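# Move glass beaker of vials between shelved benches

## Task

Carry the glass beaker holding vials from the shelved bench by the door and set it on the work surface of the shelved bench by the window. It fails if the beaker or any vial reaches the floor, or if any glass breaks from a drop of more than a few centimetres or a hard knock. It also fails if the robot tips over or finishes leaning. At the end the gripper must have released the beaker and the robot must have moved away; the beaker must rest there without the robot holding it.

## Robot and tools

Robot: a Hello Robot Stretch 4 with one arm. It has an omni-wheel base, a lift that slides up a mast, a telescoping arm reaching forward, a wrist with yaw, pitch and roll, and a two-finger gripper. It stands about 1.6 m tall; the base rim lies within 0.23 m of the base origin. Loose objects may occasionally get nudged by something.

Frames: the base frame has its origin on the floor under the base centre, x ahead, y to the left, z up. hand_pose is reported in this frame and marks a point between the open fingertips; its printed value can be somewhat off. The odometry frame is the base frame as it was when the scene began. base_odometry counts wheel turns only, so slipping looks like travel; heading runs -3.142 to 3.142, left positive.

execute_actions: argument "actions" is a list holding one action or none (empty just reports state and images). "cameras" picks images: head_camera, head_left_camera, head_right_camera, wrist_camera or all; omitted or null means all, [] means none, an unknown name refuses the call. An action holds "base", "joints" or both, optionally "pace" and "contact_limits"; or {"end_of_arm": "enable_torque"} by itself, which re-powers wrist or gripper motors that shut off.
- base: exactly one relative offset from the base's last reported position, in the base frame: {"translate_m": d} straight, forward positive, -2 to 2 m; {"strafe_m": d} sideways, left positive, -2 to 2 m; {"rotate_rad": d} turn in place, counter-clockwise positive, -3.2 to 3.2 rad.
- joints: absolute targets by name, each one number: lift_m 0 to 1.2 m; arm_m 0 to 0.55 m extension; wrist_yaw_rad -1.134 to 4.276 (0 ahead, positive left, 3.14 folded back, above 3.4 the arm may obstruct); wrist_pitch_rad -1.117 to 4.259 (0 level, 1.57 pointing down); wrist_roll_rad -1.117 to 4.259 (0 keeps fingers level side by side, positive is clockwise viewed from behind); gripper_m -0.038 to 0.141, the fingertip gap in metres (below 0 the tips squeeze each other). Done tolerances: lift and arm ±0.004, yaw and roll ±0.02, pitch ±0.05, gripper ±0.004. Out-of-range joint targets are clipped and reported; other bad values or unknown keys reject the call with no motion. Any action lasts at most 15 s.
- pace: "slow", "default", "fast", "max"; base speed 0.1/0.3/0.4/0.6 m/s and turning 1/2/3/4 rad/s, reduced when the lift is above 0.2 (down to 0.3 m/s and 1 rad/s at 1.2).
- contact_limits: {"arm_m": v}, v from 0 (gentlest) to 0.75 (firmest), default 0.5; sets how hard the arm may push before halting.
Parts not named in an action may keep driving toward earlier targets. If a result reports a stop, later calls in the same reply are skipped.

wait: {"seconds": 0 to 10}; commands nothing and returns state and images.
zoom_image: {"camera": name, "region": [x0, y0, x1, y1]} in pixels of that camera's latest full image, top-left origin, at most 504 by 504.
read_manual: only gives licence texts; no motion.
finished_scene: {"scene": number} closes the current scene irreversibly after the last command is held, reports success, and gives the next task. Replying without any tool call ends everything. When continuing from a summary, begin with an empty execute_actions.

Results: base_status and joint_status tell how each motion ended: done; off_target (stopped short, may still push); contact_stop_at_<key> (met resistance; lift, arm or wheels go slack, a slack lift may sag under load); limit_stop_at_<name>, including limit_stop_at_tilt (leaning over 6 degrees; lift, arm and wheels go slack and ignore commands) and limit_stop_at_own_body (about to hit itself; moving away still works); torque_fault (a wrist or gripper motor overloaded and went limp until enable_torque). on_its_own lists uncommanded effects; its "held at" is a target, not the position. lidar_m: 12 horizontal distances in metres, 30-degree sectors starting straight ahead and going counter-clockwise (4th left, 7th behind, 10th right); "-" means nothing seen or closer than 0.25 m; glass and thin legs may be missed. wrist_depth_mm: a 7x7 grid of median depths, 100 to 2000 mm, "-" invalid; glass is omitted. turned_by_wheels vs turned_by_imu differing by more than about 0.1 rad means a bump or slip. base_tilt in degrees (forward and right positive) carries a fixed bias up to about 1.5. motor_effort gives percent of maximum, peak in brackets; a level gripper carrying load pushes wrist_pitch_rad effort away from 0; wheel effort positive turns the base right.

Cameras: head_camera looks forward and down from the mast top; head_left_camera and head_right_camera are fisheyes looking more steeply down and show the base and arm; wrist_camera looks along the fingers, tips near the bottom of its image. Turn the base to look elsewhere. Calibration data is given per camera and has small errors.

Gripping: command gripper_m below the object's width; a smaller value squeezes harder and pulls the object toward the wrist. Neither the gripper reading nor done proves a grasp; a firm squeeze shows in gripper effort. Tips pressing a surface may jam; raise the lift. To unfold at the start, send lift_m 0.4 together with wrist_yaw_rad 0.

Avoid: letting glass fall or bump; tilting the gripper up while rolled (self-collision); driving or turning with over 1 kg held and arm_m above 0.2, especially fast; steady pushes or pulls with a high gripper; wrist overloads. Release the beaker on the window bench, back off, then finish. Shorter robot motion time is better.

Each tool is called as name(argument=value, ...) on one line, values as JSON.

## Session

execute_actions(actions=[{"joints": {"lift_m": 0.8, "wrist_yaw_rad": 0, "gripper_m": 0.14}, "pace": "fast"}])

Scene clock: 2.37 s.
base_odometry: x=+0.000 y=+0.000 heading=+0.000 (m, m, rad; odometry frame)
turned_by_wheels: +0.000 (rad since the last result)
turned_by_imu: +0.001 (rad since the last result)
base_tilt: forward=+0.6 right=-0.2 (deg)
lidar_m: 1.84 1.86 1.57 1.45 1.48 1.44 1.30 1.32 2.01 1.20 1.21 1.51
base_status: not commanded
joint_positions: lift_m=+0.800 arm_m=-0.001 wrist_yaw_rad=+0.001 wrist_pitch_rad=+0.021 wrist_roll_rad=-0.010 gripper_m=+0.140
joint_status: all done
motor_effort: lift_m=+24(24) arm_m=+0(0) wrist_yaw_rad=+0(6) wrist_pitch_rad=-7(5) wrist_roll_rad=+2(1) gripper_m=-2(5) wheel_0=+0(0) wheel_1=+1(0) wheel_2=-1(1) (%)
hand_pose: x=+0.4581 y=-0.0873 z=+0.9717 quat_wxyz=(+1.000, -0.005, +0.011, +0.000) (m; base frame)
wrist_depth_mm: - - - - - - - / - - - - - - - / - - - - - - - / - - - - - - - / - - - - - - - / - - 1576 - - 185 - / - - - 170 - - 1863
pictures: head_camera, head_left_camera, head_right_camera, wrist_camera
camera_calibration (this result's frames):
wrist_camera: T_world_to_cam=[[0.047505, -0.993182, -0.106452, 0.0112407], [0.0303342, 0.107958, -0.993693, 1.03114], [0.99841, 0.0439763, 0.0352559, -0.264545], [0, 0, 0, 1]] pos_world=[0.232312, -0.0885217, 1.03516]
Images, in order (width x height): head_camera 420x560, head_left_camera 420x672, head_right_camera 420x672, wrist_camera 616x392.

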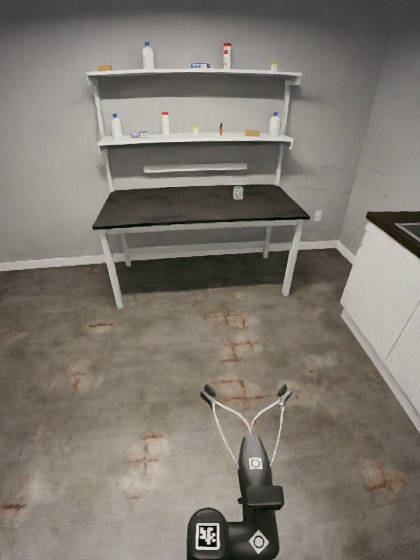

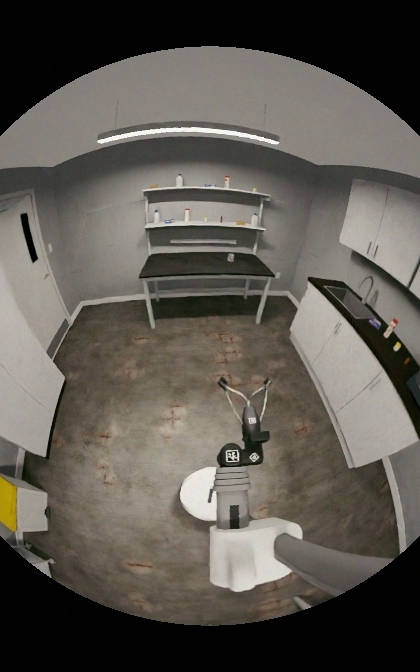

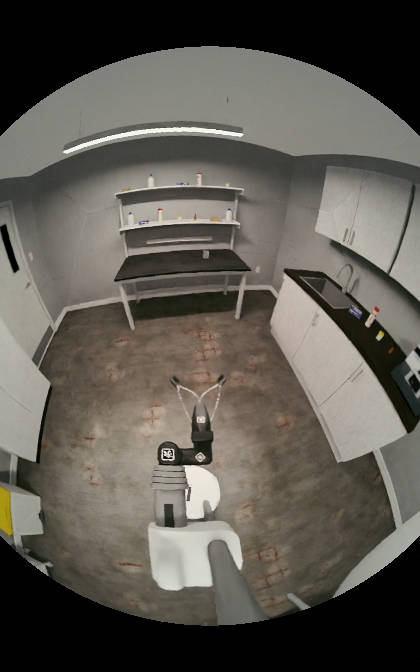

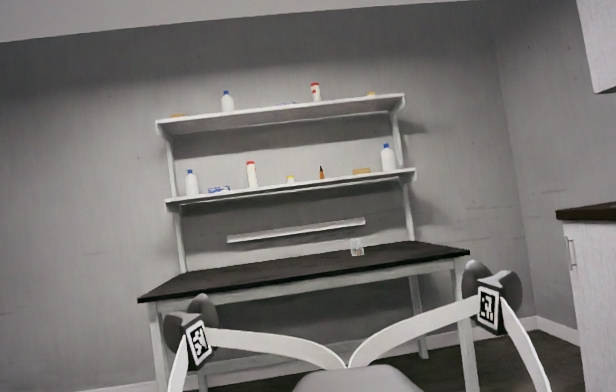

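execute_actions(actions=[{"base": {"rotate_rad": 0.108}, "pace": "fast"}], cameras=[])

execute_actions(actions=[{"base": {"strafe_m": -0.33}, "pace": "fast"}], cameras=[])

execute_actions(actions=[{"base": {"translate_m": 1.15}, "pace": "fast"}])

Scene clock: 19.07 s.
base_odometry: x=+0.000 y=+0.000 heading=+0.108 (m, m, rad; odometry frame)
turned_by_wheels: +0.108 (rad since the last result)
turned_by_imu: +0.111 (rad since the last result)
base_tilt: forward=+0.6 right=-0.4 (deg)
lidar_m: 1.82 1.91 1.50 1.45 1.51 1.37 1.31 1.35 1.91 1.21 1.25 1.69
base_status: done
joint_positions: lift_m=+0.800 arm_m=-0.001 wrist_yaw_rad=+0.000 wrist_pitch_rad=+0.021 wrist_roll_rad=-0.010 gripper_m=+0.140
joint_status: not commanded
motor_effort: lift_m=+24(24) arm_m=+0(0) wrist_yaw_rad=+1(0) wrist_pitch_rad=-8(6) wrist_roll_rad=+1(0) gripper_m=-1(0) wheel_0=-1(6) wheel_1=-1(6) wheel_2=-1(6) (%)
hand_pose: x=+0.4581 y=-0.0874 z=+0.9717 quat_wxyz=(+1.000, -0.005, +0.011, +0.000) (m; base frame)
wrist_depth_mm: - - - - - - - / - - - - - - - / - - - - - - - / - - - - - - - / - - - - 1983 1983 - / - - 1661 - - 185 - / - - - 170 - - -
pictures: none
No camera images: the call's "cameras" was empty. Leave "cameras" out to get every camera's image.

Scene clock: 21.17 s.
base_odometry: x=+0.035 y=-0.328 heading=+0.108 (m, m, rad; odometry frame)
turned_by_wheels: +0.000 (rad since the last result)
turned_by_imu: +0.000 (rad since the last result)
base_tilt: forward=+0.6 right=-0.3 (deg)
lidar_m: 1.86 1.91 1.83 1.79 1.86 1.36 1.31 2.15 1.57 0.87 0.92 1.25
base_status: done
joint_positions: lift_m=+0.800 arm_m=-0.001 wrist_yaw_rad=+0.000 wrist_pitch_rad=+0.021 wrist_roll_rad=-0.010 gripper_m=+0.140
joint_status: not commanded
motor_effort: lift_m=+24(24) arm_m=+0(0) wrist_yaw_rad=+2(1) wrist_pitch_rad=-9(8) wrist_roll_rad=+1(2) gripper_m=+0(1) wheel_0=+0(10) wheel_1=+0(12) wheel_2=-1(1) (%)
hand_pose: x=+0.4581 y=-0.0874 z=+0.9718 quat_wxyz=(+1.000, -0.005, +0.011, +0.000) (m; base frame)
wrist_depth_mm: - - - - - - 1921 / - - - - - - 1921 / - - - - - - 1983 / - - - - - - 1983 / - - - - 1921 - 1229 / - - 1661 - - 185 1229 / - - - 170 - - 1229
pictures: none
No camera images: the call's "cameras" was empty. Leave "cameras" out to get every camera's image.

Scene clock: 25.47 s.
base_odometry: x=+1.179 y=-0.204 heading=+0.108 (m, m, rad; odometry frame)
turned_by_wheels: +0.000 (rad since the last result)
turned_by_imu: -0.005 (rad since the last result)
base_tilt: forward=+0.6 right=-0.3 (deg)
lidar_m: 0.69 0.71 0.98 1.80 1.85 2.70 2.65 1.28 0.88 0.84 0.85 0.74
base_status: done
joint_positions: lift_m=+0.800 arm_m=-0.001 wrist_yaw_rad=+0.000 wrist_pitch_rad=+0.021 wrist_roll_rad=-0.010 gripper_m=+0.140
joint_status: not commanded
motor_effort: lift_m=+24(24) arm_m=+0(0) wrist_yaw_rad=+1(2) wrist_pitch_rad=-8(6) wrist_roll_rad=+0(1) gripper_m=+0(0) wheel_0=-1(7) wheel_1=-1(6) wheel_2=+2(13) (%)
hand_pose: x=+0.4581 y=-0.0874 z=+0.9718 quat_wxyz=(+1.000, -0.005, +0.011, +0.000) (m; base frame)
wrist_depth_mm: 1078 1078 1160 1255 1366 1308 1336 / 1308 1336 1366 1336 1308 1336 1336 / 1308 1308 1336 1308 1160 1281 1281 / 1255 1308 1281 1308 1281 1308 1281 / 1308 1308 1281 1308 1308 1255 1308 / 1308 1281 1138 1060 904 185 809 / 854 768 603 170 591 554 530
pictures: head_camera, head_left_camera, head_right_camera, wrist_camera
camera_calibration (this result's frames):
wrist_camera: T_world_to_cam=[[0.0470361, -0.993205, -0.106452, 0.0113232], [0.0303852, 0.107943, -0.993693, 1.03116], [0.998431, 0.0435049, 0.035256, -0.26455], [0, 0, 0, 1]] pos_world=[0.23227, -0.0885513, 1.03519]
Images, in order (width x height): head_camera 420x560, head_left_camera 420x672, head_right_camera 420x672, wrist_camera 616x392.

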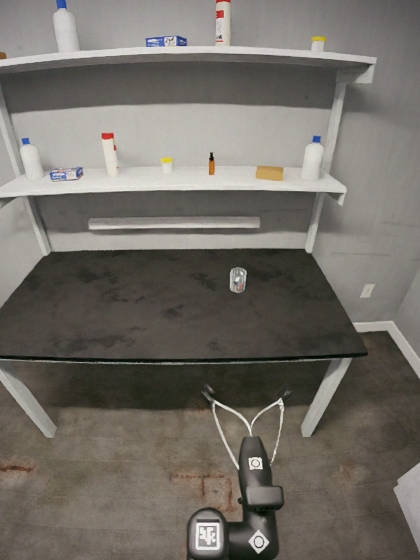

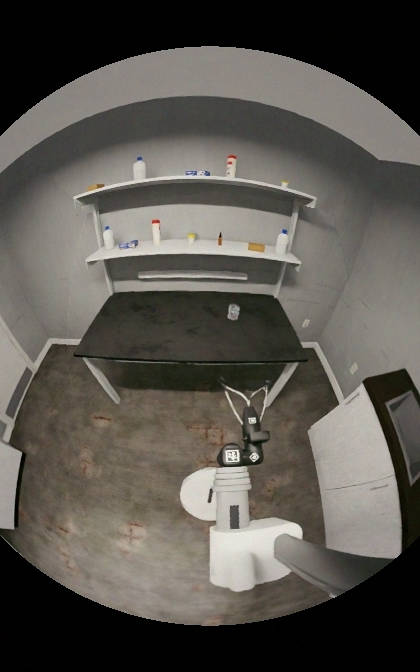

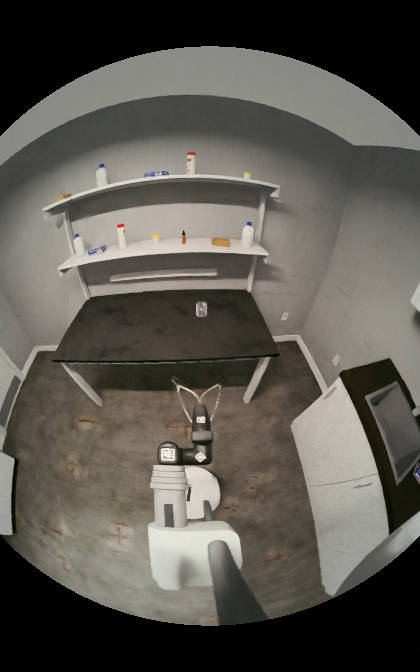

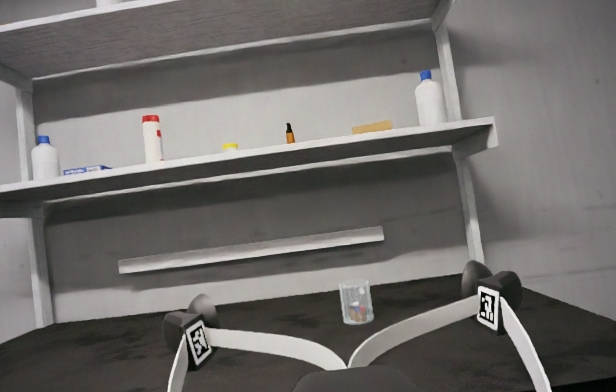

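execute_actions(actions=[{"base": {"translate_m": 0.22}, "joints": {"lift_m": 0.665, "arm_m": 0.22}}], cameras=["head_camera", "wrist_camera"])

Scene clock: 33.73 s.
base_odometry: x=+1.398 y=-0.181 heading=+0.108 (m, m, rad; odometry frame)
turned_by_wheels: +0.000 (rad since the last result)
turned_by_imu: +0.001 (rad since the last result)
base_tilt: forward=+0.6 right=-0.4 (deg)
lidar_m: 0.48 0.51 0.69 1.83 1.87 2.54 3.21 1.25 0.87 0.83 0.71 0.52
base_status: done
joint_positions: lift_m=+0.665 arm_m=+0.219 wrist_yaw_rad=+0.000 wrist_pitch_rad=+0.021 wrist_roll_rad=-0.010 gripper_m=+0.140
joint_status: all done
motor_effort: lift_m=+14(23) arm_m=+8(9) wrist_yaw_rad=+2(3) wrist_pitch_rad=-9(5) wrist_roll_rad=-1(0) gripper_m=+0(2) wheel_0=+1(5) wheel_1=+2(7) wheel_2=+1(9) (%)
hand_pose: x=+0.6780 y=-0.0874 z=+0.8375 quat_wxyz=(+1.000, -0.005, +0.011, +0.000) (m; base frame)
wrist_depth_mm: 559 564 569 603 634 683 668 / 668 715 778 854 866 866 854 / 878 866 866 854 854 866 842 / 866 866 854 854 866 854 842 / 866 854 842 842 854 778 683 / 778 676 559 517 436 185 377 / 430 377 301 170 293 274 259
pictures: head_camera, wrist_camera
camera_calibration (this result's frames):
wrist_camera: T_world_to_cam=[[0.0471239, -0.993201, -0.106451, -0.0133441], [0.0303979, 0.107946, -0.993692, 0.891101], [0.998426, 0.0435907, 0.0352781, -0.479419], [0, 0, 0, 1]] pos_world=[0.452206, -0.0885459, 0.900972]
Images, in order (width x height): head_camera 420x560, wrist_camera 616x392.

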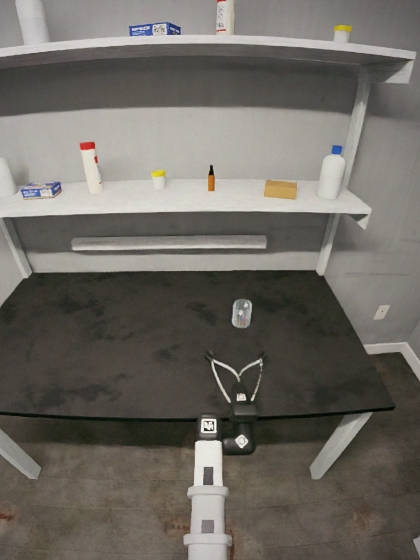

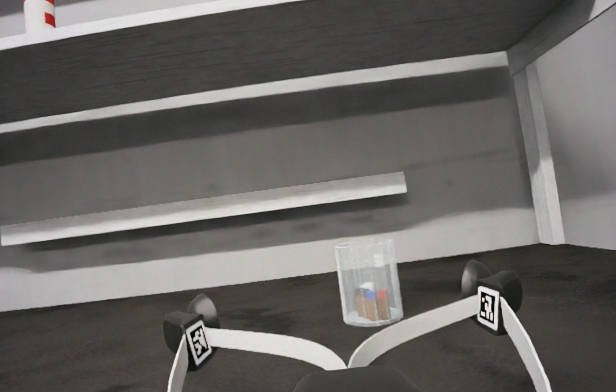

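execute_actions(actions=[{"base": {"strafe_m": -0.025}, "joints": {"arm_m": 0.38}}], cameras=["head_camera", "wrist_camera"])

zoom_image(camera="head_camera", region=[155, 270, 315, 390])

Scene clock: 40.30 s.
base_odometry: x=+1.400 y=-0.206 heading=+0.108 (m, m, rad; odometry frame)
turned_by_wheels: +0.000 (rad since the last result)
turned_by_imu: +0.001 (rad since the last result)
base_tilt: forward=+0.7 right=-0.3 (deg)
lidar_m: 0.49 0.52 0.69 1.88 1.90 2.57 2.87 1.21 0.84 0.80 0.73 0.51
base_status: done
joint_positions: lift_m=+0.665 arm_m=+0.379 wrist_yaw_rad=+0.000 wrist_pitch_rad=+0.021 wrist_roll_rad=-0.010 gripper_m=+0.140
joint_status: all done
motor_effort: lift_m=+14(15) arm_m=+8(8) wrist_yaw_rad=+1(2) wrist_pitch_rad=-6(5) wrist_roll_rad=+2(1) gripper_m=-1(0) wheel_0=-2(7) wheel_1=+2(7) wheel_2=+1(1) (%)
hand_pose: x=+0.8380 y=-0.0874 z=+0.8376 quat_wxyz=(+1.000, -0.005, +0.011, +0.000) (m; base frame)
wrist_depth_mm: 508 530 559 597 640 699 627 / 691 707 707 699 707 691 647 / 715 707 707 699 691 691 640 / 699 699 691 691 683 691 676 / 699 691 691 683 676 691 615 / 699 691 554 517 442 185 377 / 424 377 300 170 272 273 258
pictures: head_camera, wrist_camera
camera_calibration (this result's frames):
wrist_camera: T_world_to_cam=[[0.0470478, -0.993204, -0.106449, -0.0208433], [0.0304552, 0.107944, -0.99369, 0.886205], [0.998428, 0.043509, 0.0353268, -0.639195], [0, 0, 0, 1]] pos_world=[0.612182, -0.088551, 0.900975]
Images, in order (width x height): head_camera 420x560, wrist_camera 616x392.

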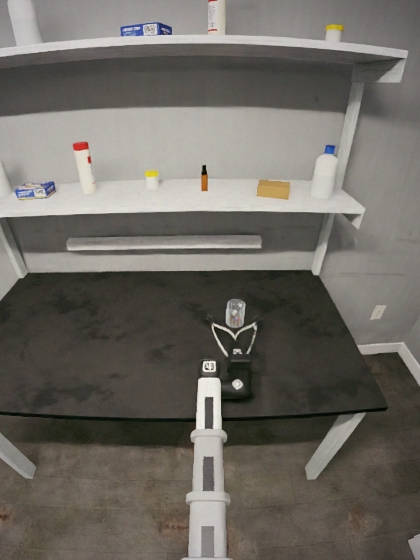

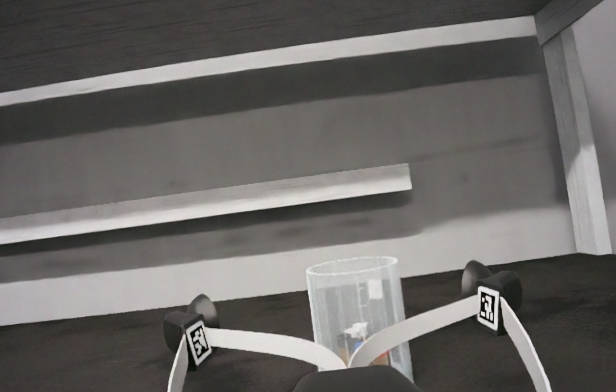

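Region (155, 270, 315, 390) of head_camera's 420x560 image, scaled by 3.150, with more detail than that image has; it fills the top 378 rows of this view, and the rest is white.

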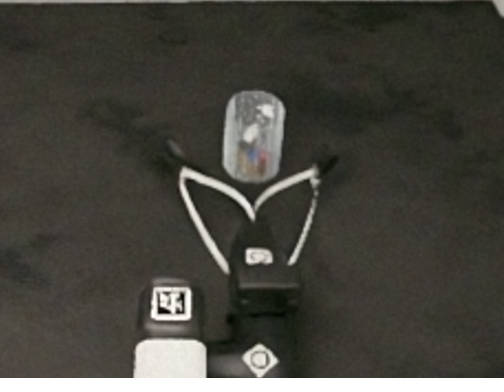

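execute_actions(actions=[{"joints": {"arm_m": 0.44}, "pace": "slow"}], cameras=["head_camera", "wrist_camera"])

zoom_image(camera="head_camera", region=[155, 270, 315, 390])

Scene clock: 46.50 s.
base_odometry: x=+1.400 y=-0.206 heading=+0.108 (m, m, rad; odometry frame)
turned_by_wheels: +0.000 (rad since the last result)
turned_by_imu: +0.001 (rad since the last result)
base_tilt: forward=+0.6 right=-0.2 (deg)
lidar_m: 0.49 0.50 0.67 1.88 1.89 2.57 2.90 1.22 0.86 0.80 0.72 0.51
base_status: not commanded
joint_positions: lift_m=+0.665 arm_m=+0.439 wrist_yaw_rad=+0.000 wrist_pitch_rad=+0.021 wrist_roll_rad=-0.010 gripper_m=+0.140
joint_status: all done
motor_effort: lift_m=+15(14) arm_m=+8(9) wrist_yaw_rad=+2(2) wrist_pitch_rad=-5(7) wrist_roll_rad=-1(1) gripper_m=+0(3) wheel_0=-2(2) wheel_1=+1(2) wheel_2=+0(0) (%)
hand_pose: x=+0.8979 y=-0.0874 z=+0.8376 quat_wxyz=(+1.000, -0.005, +0.011, +0.000) (m; base frame)
wrist_depth_mm: 512 525 569 597 640 634 609 / 647 647 647 634 640 634 634 / 640 647 640 634 640 634 627 / 647 634 554 554 634 627 634 / 640 640 634 621 627 621 621 / 634 634 559 517 442 185 377 / 427 375 300 170 283 273 259
pictures: head_camera, wrist_camera
camera_calibration (this result's frames):
wrist_camera: T_world_to_cam=[[0.0470478, -0.993204, -0.106449, -0.0236644], [0.0304555, 0.107944, -0.99369, 0.884379], [0.998428, 0.043509, 0.035327, -0.699063], [0, 0, 0, 1]] pos_world=[0.672143, -0.088551, 0.900975]
Images, in order (width x height): head_camera 420x560, wrist_camera 616x392.

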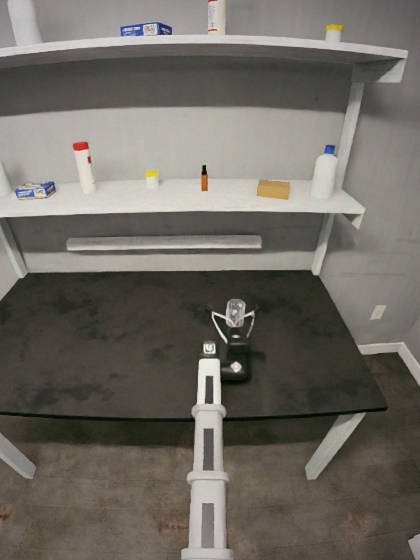

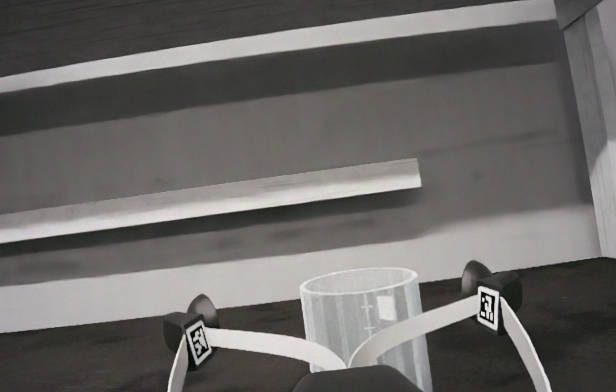

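Region (155, 270, 315, 390) of head_camera's 420x560 image, scaled by 3.150, with more detail than that image has; it fills the top 378 rows of this view, and the rest is white.

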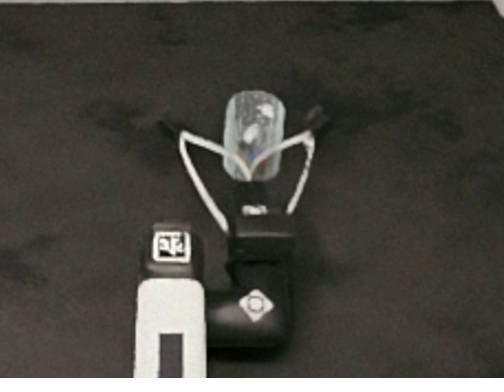

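The fingertips are at the middle of the beaker, so I'll close the gripper.

execute_actions(actions=[{"joints": {"gripper_m": 0.035}}], cameras=["wrist_camera"])

execute_actions(actions=[{"joints": {"lift_m": 0.705}, "pace": "slow"}], cameras=["wrist_camera"])

Scene clock: 51.83 s.
base_odometry: x=+1.400 y=-0.206 heading=+0.108 (m, m, rad; odometry frame)
turned_by_wheels: +0.000 (rad since the last result)
turned_by_imu: +0.001 (rad since the last result)
base_tilt: forward=+0.7 right=-0.3 (deg)
lidar_m: 0.48 0.50 0.68 1.86 1.89 2.57 2.90 1.22 0.86 0.81 0.73 0.52
base_status: not commanded
joint_positions: lift_m=+0.665 arm_m=+0.439 wrist_yaw_rad=+0.000 wrist_pitch_rad=+0.021 wrist_roll_rad=-0.010 gripper_m=+0.035
joint_status: all done
motor_effort: lift_m=+14(14) arm_m=+8(8) wrist_yaw_rad=+2(3) wrist_pitch_rad=-6(8) wrist_roll_rad=+1(1) gripper_m=-18(16) wheel_0=-2(2) wheel_1=+1(1) wheel_2=+0(0) (%)
hand_pose: x=+0.8979 y=-0.0874 z=+0.8376 quat_wxyz=(+1.000, -0.005, +0.011, +0.000) (m; base frame)
wrist_depth_mm: 508 530 559 603 640 640 609 / 647 654 640 634 640 634 634 / 647 647 640 640 634 627 634 / 640 640 559 559 634 627 627 / 640 640 627 627 640 627 615 / 634 634 627 500 384 355 379 / 427 379 179 306 300 259 256
pictures: wrist_camera
camera_calibration (this result's frames):
wrist_camera: T_world_to_cam=[[0.0470352, -0.993205, -0.106449, -0.0236571], [0.0304568, 0.107943, -0.99369, 0.884378], [0.998429, 0.0434964, 0.035327, -0.699069], [0, 0, 0, 1]] pos_world=[0.672148, -0.0885518, 0.900975]
Images, in order (width x height): wrist_camera 616x392.

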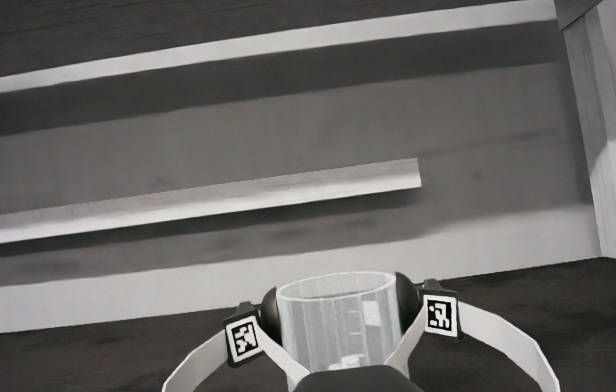

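Scene clock: 53.00 s.
base_odometry: x=+1.400 y=-0.206 heading=+0.108 (m, m, rad; odometry frame)
turned_by_wheels: +0.000 (rad since the last result)
turned_by_imu: +0.000 (rad since the last result)
base_tilt: forward=+0.6 right=-0.3 (deg)
lidar_m: 0.49 0.51 0.68 1.87 1.90 2.58 2.89 1.22 0.85 0.80 0.73 0.51
base_status: not commanded
joint_positions: lift_m=+0.705 arm_m=+0.439 wrist_yaw_rad=+0.000 wrist_pitch_rad=+0.022 wrist_roll_rad=-0.010 gripper_m=+0.035
joint_status: all done
motor_effort: lift_m=+25(27) arm_m=+8(8) wrist_yaw_rad=+2(1) wrist_pitch_rad=-9(9) wrist_roll_rad=+1(0) gripper_m=-21(21) wheel_0=-1(1) wheel_1=+2(2) wheel_2=+0(0) (%)
hand_pose: x=+0.8979 y=-0.0874 z=+0.8763 quat_wxyz=(+1.000, -0.005, +0.011, +0.000) (m; base frame)
wrist_depth_mm: 442 462 492 530 559 640 585 / 591 647 640 647 640 634 634 / 647 647 640 634 634 634 627 / 640 634 634 627 634 627 627 / 597 627 627 634 634 621 621 / 640 627 627 627 488 455 477 / 549 488 179 392 384 332 330
pictures: wrist_camera
camera_calibration (this result's frames):
wrist_camera: T_world_to_cam=[[0.046896, -0.993205, -0.10651, -0.0193569], [0.0291572, 0.107943, -0.993729, 0.924051], [0.998474, 0.0434964, 0.0340212, -0.699327], [0, 0, 0, 1]] pos_world=[0.672225, -0.0885518, 0.939987]
Images, in order (width x height): wrist_camera 616x392.

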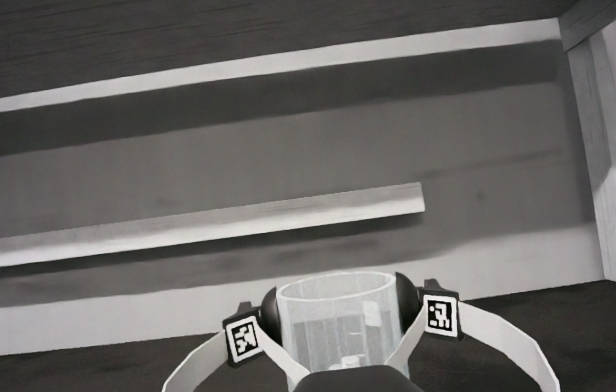

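execute_actions(actions=[{"base": {"translate_m": -0.5}, "joints": {"arm_m": 0.05, "lift_m": 0.85}}], cameras=["head_camera"])

execute_actions(actions=[{"base": {"rotate_rad": 3.14}}])

Scene clock: 59.47 s.
base_odometry: x=+0.903 y=-0.259 heading=+0.108 (m, m, rad; odometry frame)
turned_by_wheels: +0.000 (rad since the last result)
turned_by_imu: +0.004 (rad since the last result)
base_tilt: forward=+0.6 right=-0.2 (deg)
lidar_m: 0.98 1.01 2.40 1.79 1.87 2.33 2.19 1.26 0.87 0.82 0.86 1.03
base_status: done
joint_positions: lift_m=+0.850 arm_m=+0.051 wrist_yaw_rad=+0.000 wrist_pitch_rad=+0.023 wrist_roll_rad=-0.010 gripper_m=+0.035
joint_status: all done
motor_effort: lift_m=+25(26) arm_m=-8(8) wrist_yaw_rad=+2(0) wrist_pitch_rad=-11(13) wrist_roll_rad=+1(0) gripper_m=-19(21) wheel_0=-1(5) wheel_1=+1(6) wheel_2=-3(11) (%)
hand_pose: x=+0.5107 y=-0.0874 z=+1.0212 quat_wxyz=(+1.000, -0.005, +0.011, +0.000) (m; base frame)
wrist_depth_mm: 1576 1576 1576 1397 1397 1576 1537 / 1366 1430 1499 1537 1576 1537 1537 / 1499 1576 1576 1576 1499 1499 1499 / 1576 1537 1537 1576 1537 1537 1537 / 1537 1537 1499 1537 1499 1499 1499 / 1537 1537 1397 1182 904 854 1499 / 1008 904 179 732 732 723 707
pictures: head_camera
Images, in order (width x height): head_camera 420x560.

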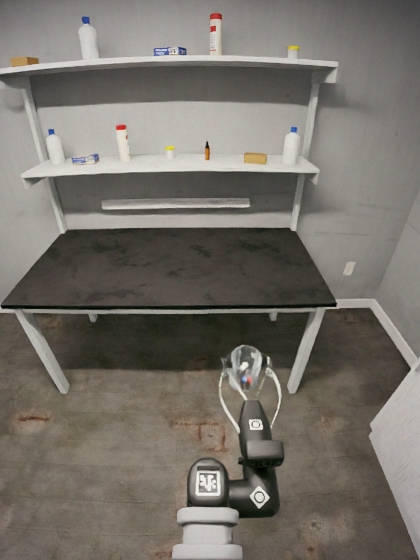

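Scene clock: 62.33 s.
base_odometry: x=+0.903 y=-0.259 heading=-3.035 (m, m, rad; odometry frame)
turned_by_wheels: +3.140 (rad since the last result)
turned_by_imu: +3.208 (rad since the last result)
base_tilt: forward=+0.7 right=-0.3 (deg)
lidar_m: 2.15 1.23 0.89 0.82 0.86 1.02 0.98 1.03 2.36 1.81 1.87 2.25
base_status: done
joint_positions: lift_m=+0.850 arm_m=+0.051 wrist_yaw_rad=+0.000 wrist_pitch_rad=+0.023 wrist_roll_rad=-0.010 gripper_m=+0.035
joint_status: not commanded
motor_effort: lift_m=+25(25) arm_m=-8(8) wrist_yaw_rad=+2(0) wrist_pitch_rad=-10(13) wrist_roll_rad=+0(0) gripper_m=-19(20) wheel_0=-1(6) wheel_1=+1(5) wheel_2=+0(5) (%)
hand_pose: x=+0.5107 y=-0.0873 z=+1.0212 quat_wxyz=(+1.000, -0.005, +0.011, +0.000) (m; base frame)
wrist_depth_mm: - - - - - - - / - - - - - - - / - - - - - - - / - - - - - - - / - - - - - - - / - - - - - - - / 1921 - 179 - - - 1921
pictures: head_camera, head_left_camera, head_right_camera, wrist_camera
camera_calibration (this result's frames):
wrist_camera: T_world_to_cam=[[0.0471112, -0.993194, -0.10652, 0.0142141], [0.0289083, 0.10795, -0.993736, 1.07953], [0.998471, 0.0437368, 0.0337972, -0.317382], [0, 0, 0, 1]] pos_world=[0.28502, -0.0885367, 1.08501]
Images, in order (width x height): head_camera 420x560, head_left_camera 420x672, head_right_camera 420x672, wrist_camera 616x392.

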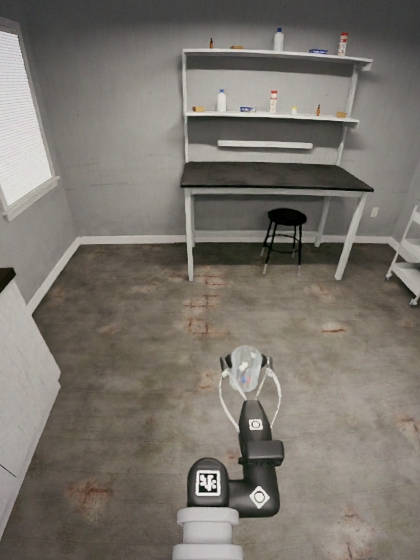

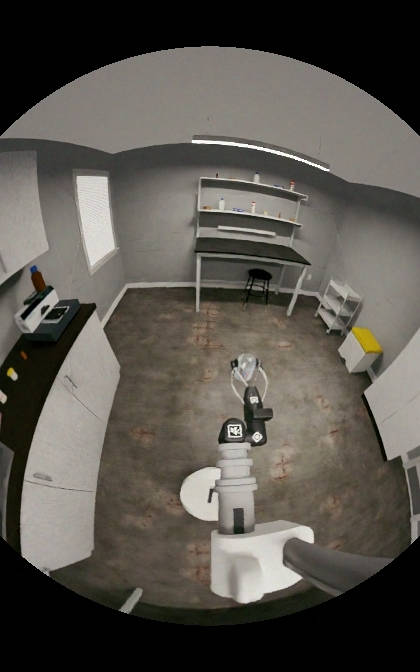

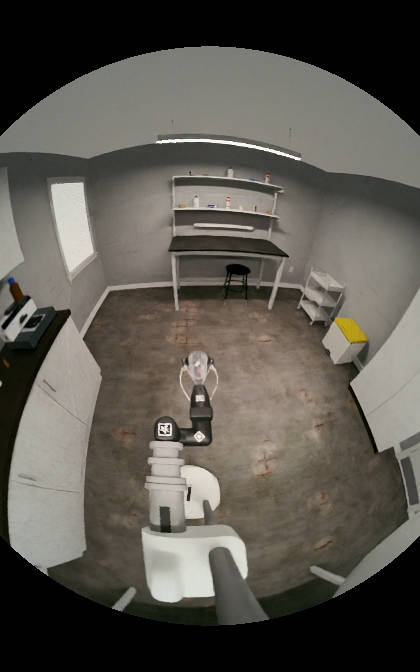

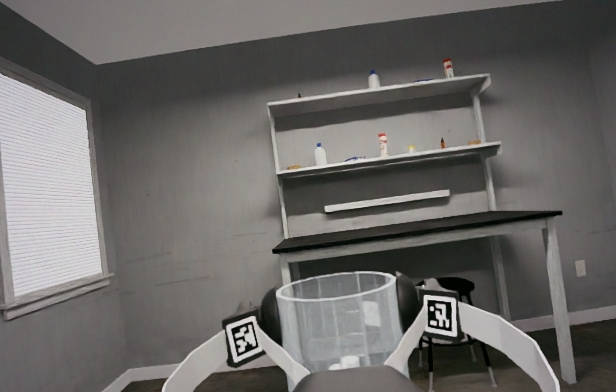

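execute_actions(actions=[{"base": {"strafe_m": -0.2}, "joints": {"lift_m": 0.92}, "pace": "fast"}], cameras=[])

execute_actions(actions=[{"base": {"translate_m": 1.5}, "pace": "fast"}])

Scene clock: 81.33 s.
base_odometry: x=+0.882 y=-0.060 heading=-3.035 (m, m, rad; odometry frame)
turned_by_wheels: +0.000 (rad since the last result)
turned_by_imu: +0.001 (rad since the last result)
base_tilt: forward=+0.6 right=-0.2 (deg)
lidar_m: 2.17 2.43 1.08 1.03 1.06 1.03 0.97 1.01 2.17 1.61 1.67 2.26
base_status: done
joint_positions: lift_m=+0.920 arm_m=+0.051 wrist_yaw_rad=+0.000 wrist_pitch_rad=+0.023 wrist_roll_rad=-0.010 gripper_m=+0.035
joint_status: all done
motor_effort: lift_m=+24(27) arm_m=-8(7) wrist_yaw_rad=+3(1) wrist_pitch_rad=-13(10) wrist_roll_rad=+1(0) gripper_m=-18(20) wheel_0=-1(9) wheel_1=+3(9) wheel_2=+0(2) (%)
hand_pose: x=+0.5107 y=-0.0874 z=+1.0913 quat_wxyz=(+1.000, -0.005, +0.011, +0.000) (m; base frame)
wrist_depth_mm: - - - - - - - / - - - - - - - / - - - - - - - / - - - - - - - / - - - - - - - / - - - - - 1808 - / - - 179 - - - -
pictures: none
No camera images: the call's "cameras" was empty. Leave "cameras" out to get every camera's image.

Scene clock: 86.73 s.
base_odometry: x=-0.610 y=-0.220 heading=-3.035 (m, m, rad; odometry frame)
turned_by_wheels: +0.000 (rad since the last result)
turned_by_imu: -0.006 (rad since the last result)
base_tilt: forward=+0.5 right=-0.3 (deg)
lidar_m: 0.66 0.68 1.72 1.69 1.18 1.50 3.18 3.02 1.75 1.59 0.98 0.70
base_status: done
joint_positions: lift_m=+0.920 arm_m=+0.051 wrist_yaw_rad=+0.000 wrist_pitch_rad=+0.023 wrist_roll_rad=-0.010 gripper_m=+0.035
joint_status: not commanded
motor_effort: lift_m=+24(25) arm_m=-8(8) wrist_yaw_rad=+2(2) wrist_pitch_rad=-12(8) wrist_roll_rad=-1(0) gripper_m=-20(21) wheel_0=+0(5) wheel_1=-1(8) wheel_2=+0(10) (%)
hand_pose: x=+0.5107 y=-0.0874 z=+1.0913 quat_wxyz=(+1.000, -0.005, +0.011, +0.000) (m; base frame)
wrist_depth_mm: 1255 1205 1229 1229 1205 1205 1182 / 1255 1229 1205 1229 1205 1229 1060 / 1255 1255 1060 1138 1205 1205 1205 / 1205 1205 1205 1205 1182 1182 1182 / 1205 1182 1182 1205 1160 1182 1182 / 1182 1229 1008 891 668 634 654 / 1205 668 179 539 521 455 452
pictures: head_camera, head_left_camera, head_right_camera, wrist_camera
camera_calibration (this result's frames):
wrist_camera: T_world_to_cam=[[0.0467926, -0.993209, -0.106521, 0.0217491], [0.0289293, 0.107941, -0.993736, 1.14914], [0.998486, 0.0434179, 0.0337837, -0.319714], [0, 0, 0, 1]] pos_world=[0.284969, -0.0885567, 1.15506]
Images, in order (width x height): head_camera 420x560, head_left_camera 420x672, head_right_camera 420x672, wrist_camera 616x392.

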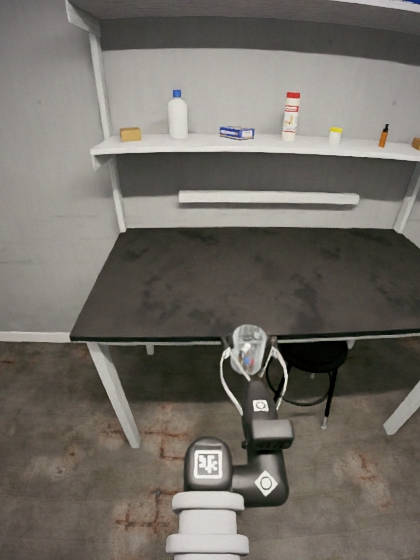

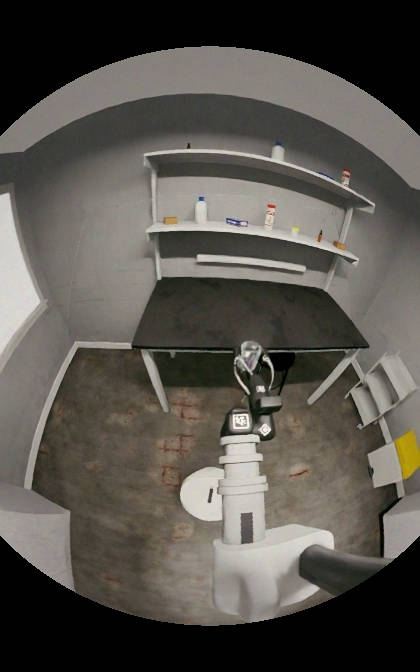

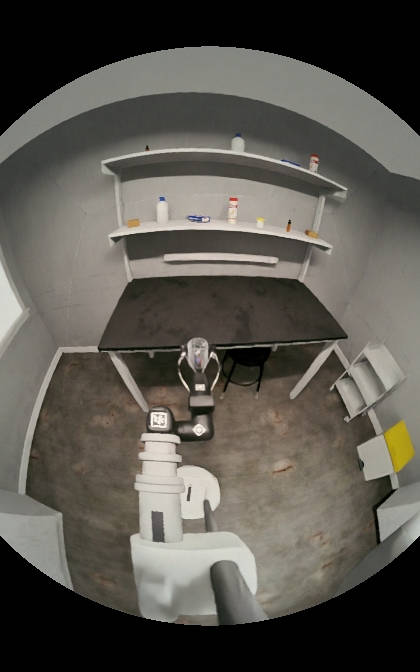

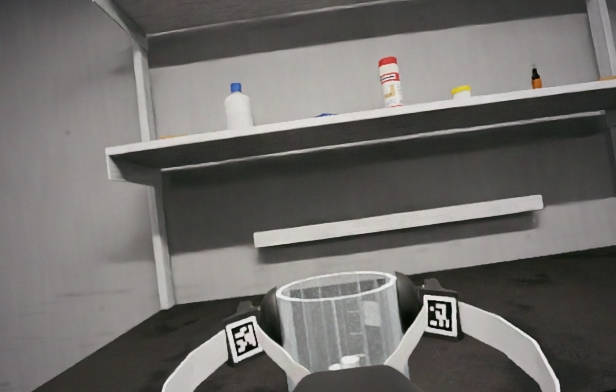

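execute_actions(actions=[{"base": {"translate_m": 0.18}, "joints": {"arm_m": 0.33}}], cameras=["head_camera", "wrist_camera"])

Scene clock: 93.63 s.
base_odometry: x=-0.789 y=-0.239 heading=-3.035 (m, m, rad; odometry frame)
turned_by_wheels: +0.000 (rad since the last result)
turned_by_imu: +0.001 (rad since the last result)
base_tilt: forward=+0.7 right=-0.3 (deg)
lidar_m: 0.47 0.50 1.73 1.69 1.24 1.49 3.38 2.33 1.67 1.55 0.73 0.51
base_status: done
joint_positions: lift_m=+0.920 arm_m=+0.329 wrist_yaw_rad=+0.000 wrist_pitch_rad=+0.023 wrist_roll_rad=-0.010 gripper_m=+0.035
joint_status: all done
motor_effort: lift_m=+24(24) arm_m=+8(9) wrist_yaw_rad=+2(1) wrist_pitch_rad=-10(11) wrist_roll_rad=+1(0) gripper_m=-20(20) wheel_0=+1(5) wheel_1=+1(6) wheel_2=+0(9) (%)
hand_pose: x=+0.7880 y=-0.0874 z=+1.0913 quat_wxyz=(+1.000, -0.005, +0.011, +0.000) (m; base frame)
wrist_depth_mm: 732 768 439 436 436 459 500 / 442 484 525 574 640 707 741 / 640 750 741 750 750 741 732 / 741 741 732 741 741 732 732 / 750 750 732 750 732 732 723 / 732 741 732 732 668 621 654 / 732 668 178 539 525 455 449
pictures: head_camera, wrist_camera
camera_calibration (this result's frames):
wrist_camera: T_world_to_cam=[[0.0470188, -0.993199, -0.106517, 0.00865632], [0.0289913, 0.107947, -0.993734, 1.14109], [0.998473, 0.0436361, 0.0338697, -0.596678], [0, 0, 0, 1]] pos_world=[0.562279, -0.088543, 1.15507]
Images, in order (width x height): head_camera 420x560, wrist_camera 616x392.

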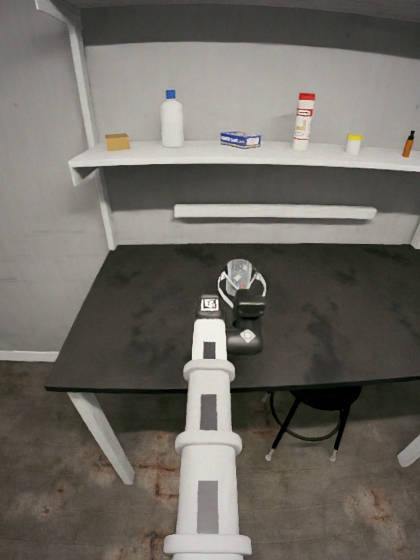

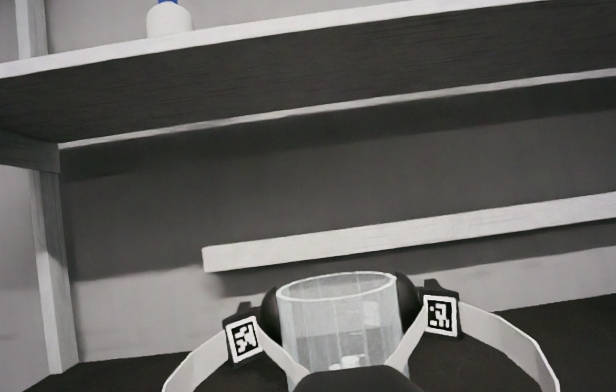

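execute_actions(actions=[{"joints": {"lift_m": 0.83}, "pace": "slow"}], cameras=["wrist_camera"])

Scene clock: 100.53 s.
base_odometry: x=-0.789 y=-0.239 heading=-3.035 (m, m, rad; odometry frame)
turned_by_wheels: +0.000 (rad since the last result)
turned_by_imu: +0.001 (rad since the last result)
base_tilt: forward=+0.6 right=-0.2 (deg)
lidar_m: 0.48 0.51 1.75 1.69 1.24 1.51 3.38 2.33 1.68 1.56 0.71 0.52
base_status: not commanded
joint_positions: lift_m=+0.830 arm_m=+0.329 wrist_yaw_rad=+0.000 wrist_pitch_rad=+0.023 wrist_roll_rad=-0.010 gripper_m=+0.035
joint_status: all done
motor_effort: lift_m=+15(23) arm_m=+8(8) wrist_yaw_rad=+2(2) wrist_pitch_rad=-11(10) wrist_roll_rad=-1(1) gripper_m=-19(19) wheel_0=+1(1) wheel_1=+1(1) wheel_2=+0(0) (%)
hand_pose: x=+0.7880 y=-0.0874 z=+1.0021 quat_wxyz=(+1.000, -0.005, +0.011, +0.000) (m; base frame)
wrist_depth_mm: 492 508 539 574 615 661 750 / 634 699 741 741 741 741 732 / 750 750 750 750 741 741 741 / 750 750 759 732 732 723 732 / 741 741 750 732 732 723 723 / 699 732 640 539 415 387 407 / 466 413 179 334 327 281 277
pictures: wrist_camera
camera_calibration (this result's frames):
wrist_camera: T_world_to_cam=[[0.0470191, -0.993199, -0.106517, -0.000846847], [0.0289913, 0.107947, -0.993734, 1.05243], [0.998473, 0.0436364, 0.0338697, -0.59366], [0, 0, 0, 1]] pos_world=[0.562282, -0.088543, 1.06585]
Images, in order (width x height): wrist_camera 616x392.

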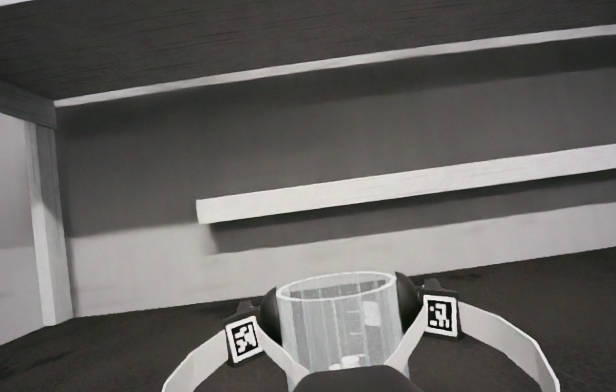

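execute_actions(actions=[{"joints": {"lift_m": 0.820}, "pace": "slow"}], cameras=[])

Scene clock: 103.53 s.
base_odometry: x=-0.789 y=-0.239 heading=-3.035 (m, m, rad; odometry frame)
turned_by_wheels: +0.000 (rad since the last result)
turned_by_imu: +0.001 (rad since the last result)
base_tilt: forward=+0.6 right=-0.3 (deg)
lidar_m: 0.49 0.51 1.74 1.69 1.23 1.50 3.39 2.32 1.68 1.57 0.72 0.53
base_status: not commanded
joint_positions: lift_m=+0.820 arm_m=+0.329 wrist_yaw_rad=+0.000 wrist_pitch_rad=+0.023 wrist_roll_rad=-0.010 gripper_m=+0.035
joint_status: all done
motor_effort: lift_m=+15(16) arm_m=+7(8) wrist_yaw_rad=+1(1) wrist_pitch_rad=-11(8) wrist_roll_rad=+0(1) gripper_m=-19(20) wheel_0=+1(1) wheel_1=+1(2) wheel_2=+0(0) (%)
hand_pose: x=+0.7880 y=-0.0874 z=+0.9921 quat_wxyz=(+1.000, -0.005, +0.011, +0.000) (m; base frame)
wrist_depth_mm: 500 530 559 597 640 683 750 / 640 750 759 750 741 750 741 / 759 759 750 750 741 741 741 / 741 741 741 741 732 732 732 / 750 741 741 741 732 732 661 / 683 676 597 504 387 364 382 / 433 387 179 310 304 263 260
pictures: none
No camera images: the call's "cameras" was empty. Leave "cameras" out to get every camera's image.

execute_actions(actions=[{"joints": {"lift_m": 0.814}, "pace": "slow"}], cameras=[])

Scene clock: 106.93 s.
base_odometry: x=-0.789 y=-0.239 heading=-3.035 (m, m, rad; odometry frame)
turned_by_wheels: +0.000 (rad since the last result)
turned_by_imu: +0.001 (rad since the last result)
base_tilt: forward=+0.6 right=-0.3 (deg)
lidar_m: 0.47 0.50 1.77 1.67 1.23 1.49 3.39 2.32 1.69 1.57 0.72 0.52
base_status: not commanded
joint_positions: lift_m=+0.815 arm_m=+0.329 wrist_yaw_rad=+0.000 wrist_pitch_rad=+0.018 wrist_roll_rad=-0.010 gripper_m=+0.035
joint_status: all done
motor_effort: lift_m=+13(17) arm_m=+8(8) wrist_yaw_rad=+1(2) wrist_pitch_rad=+3(10) wrist_roll_rad=-1(1) gripper_m=-19(19) wheel_0=+1(1) wheel_1=+1(1) wheel_2=+0(0) (%)
hand_pose: x=+0.7880 y=-0.0874 z=+0.9875 quat_wxyz=(+1.000, -0.005, +0.009, +0.000) (m; base frame)
wrist_depth_mm: 504 535 559 597 634 676 759 / 647 707 750 759 741 741 741 / 750 759 741 741 750 741 732 / 750 750 741 741 732 732 732 / 741 741 741 741 732 732 668 / 676 683 591 504 384 357 379 / 427 382 180 304 300 262 256
pictures: none
No camera images: the call's "cameras" was empty. Leave "cameras" out to get every camera's image.

The beaker is resting on the table. I'll release it and retreat.

execute_actions(actions=[{"joints": {"gripper_m": 0.14}}], cameras=["wrist_camera"])

execute_actions(actions=[{"base": {"translate_m": -0.4}, "joints": {"arm_m": 0.0}}], cameras=["head_camera", "wrist_camera"])

Scene clock: 111.80 s.
base_odometry: x=-0.789 y=-0.239 heading=-3.035 (m, m, rad; odometry frame)
turned_by_wheels: +0.000 (rad since the last result)
turned_by_imu: +0.001 (rad since the last result)
base_tilt: forward=+0.6 right=-0.2 (deg)
lidar_m: 0.49 0.50 1.77 1.69 1.25 1.51 3.38 2.32 1.70 1.55 0.73 0.51
base_status: not commanded
joint_positions: lift_m=+0.814 arm_m=+0.329 wrist_yaw_rad=+0.000 wrist_pitch_rad=+0.021 wrist_roll_rad=-0.010 gripper_m=+0.140
joint_status: all done
motor_effort: lift_m=+14(15) arm_m=+7(8) wrist_yaw_rad=+2(2) wrist_pitch_rad=-5(7) wrist_roll_rad=+2(1) gripper_m=-1(21) wheel_0=+1(1) wheel_1=+2(1) wheel_2=+0(0) (%)
hand_pose: x=+0.7880 y=-0.0874 z=+0.9867 quat_wxyz=(+1.000, -0.005, +0.010, +0.000) (m; base frame)
wrist_depth_mm: 512 535 569 603 647 699 759 / 647 750 750 750 741 750 750 / 741 741 759 741 741 741 741 / 750 741 741 732 732 732 715 / 732 750 741 741 723 732 647 / 668 661 544 504 433 185 368 / 418 368 296 170 285 266 254
pictures: wrist_camera
camera_calibration (this result's frames):
wrist_camera: T_world_to_cam=[[0.0472054, -0.993199, -0.106435, -0.00272117], [0.0307402, 0.107947, -0.993681, 1.03566], [0.998412, 0.0436353, 0.0356269, -0.594839], [0, 0, 0, 1]] pos_world=[0.562186, -0.0885431, 1.05001]
Images, in order (width x height): wrist_camera 616x392.

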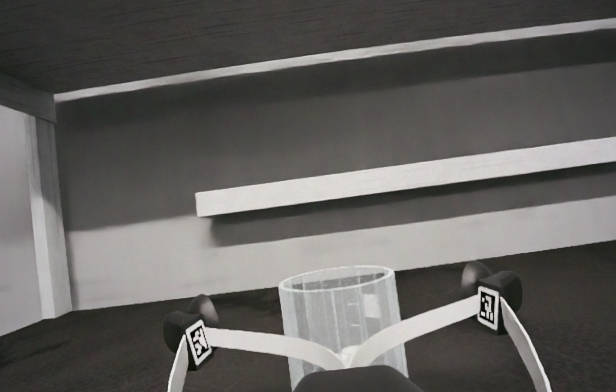

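Scene clock: 114.63 s.
base_odometry: x=-0.391 y=-0.196 heading=-3.035 (m, m, rad; odometry frame)
turned_by_wheels: +0.000 (rad since the last result)
turned_by_imu: +0.003 (rad since the last result)
base_tilt: forward=+0.6 right=-0.3 (deg)
lidar_m: 0.88 0.91 1.78 1.08 1.10 1.49 2.97 2.36 1.68 1.61 1.32 0.93
base_status: done
joint_positions: lift_m=+0.814 arm_m=+0.001 wrist_yaw_rad=+0.000 wrist_pitch_rad=+0.021 wrist_roll_rad=-0.010 gripper_m=+0.140
joint_status: all done
motor_effort: lift_m=+16(15) arm_m=-8(9) wrist_yaw_rad=+2(0) wrist_pitch_rad=-7(5) wrist_roll_rad=+2(1) gripper_m=-1(0) wheel_0=+0(5) wheel_1=+0(5) wheel_2=-2(9) (%)
hand_pose: x=+0.4607 y=-0.0874 z=+0.9865 quat_wxyz=(+1.000, -0.005, +0.011, +0.000) (m; base frame)
wrist_depth_mm: 1537 1537 1397 1537 1537 1464 1464 / 1499 1537 1499 1499 1464 1464 1397 / 1537 1499 1430 1499 1499 1499 1430 / 1499 1464 1499 1464 1499 1464 1430 / 1499 1464 1464 1281 960 778 691 / 1430 707 676 707 707 186 1464 / 1464 707 1366 170 1397 991 1397
pictures: head_camera, wrist_camera
camera_calibration (this result's frames):
wrist_camera: T_world_to_cam=[[0.046882, -0.993212, -0.106454, 0.0127949], [0.0303675, 0.107939, -0.993694, 1.04572], [0.998439, 0.0433536, 0.0352218, -0.267681], [0, 0, 0, 1]] pos_world=[0.234908, -0.0885608, 1.04992]
Images, in order (width x height): head_camera 420x560, wrist_camera 616x392.

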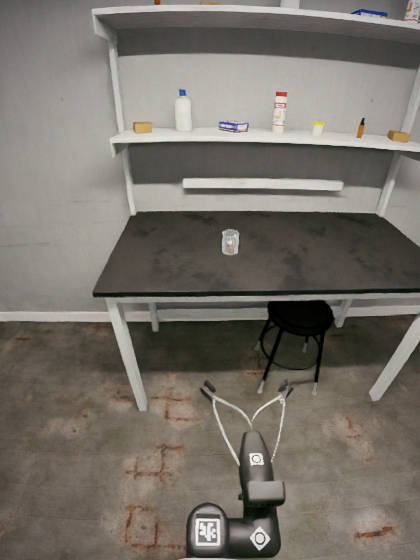

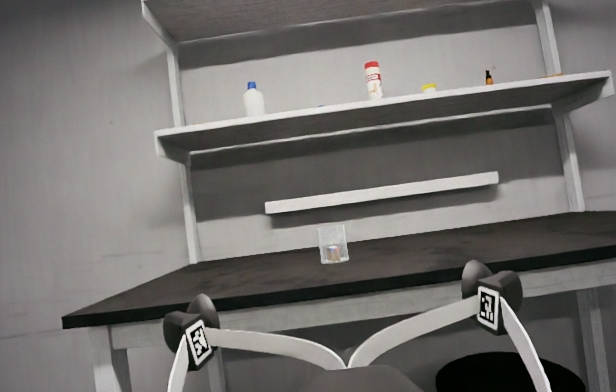

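finished_scene(scene=2)

The scene is finished: the task was done.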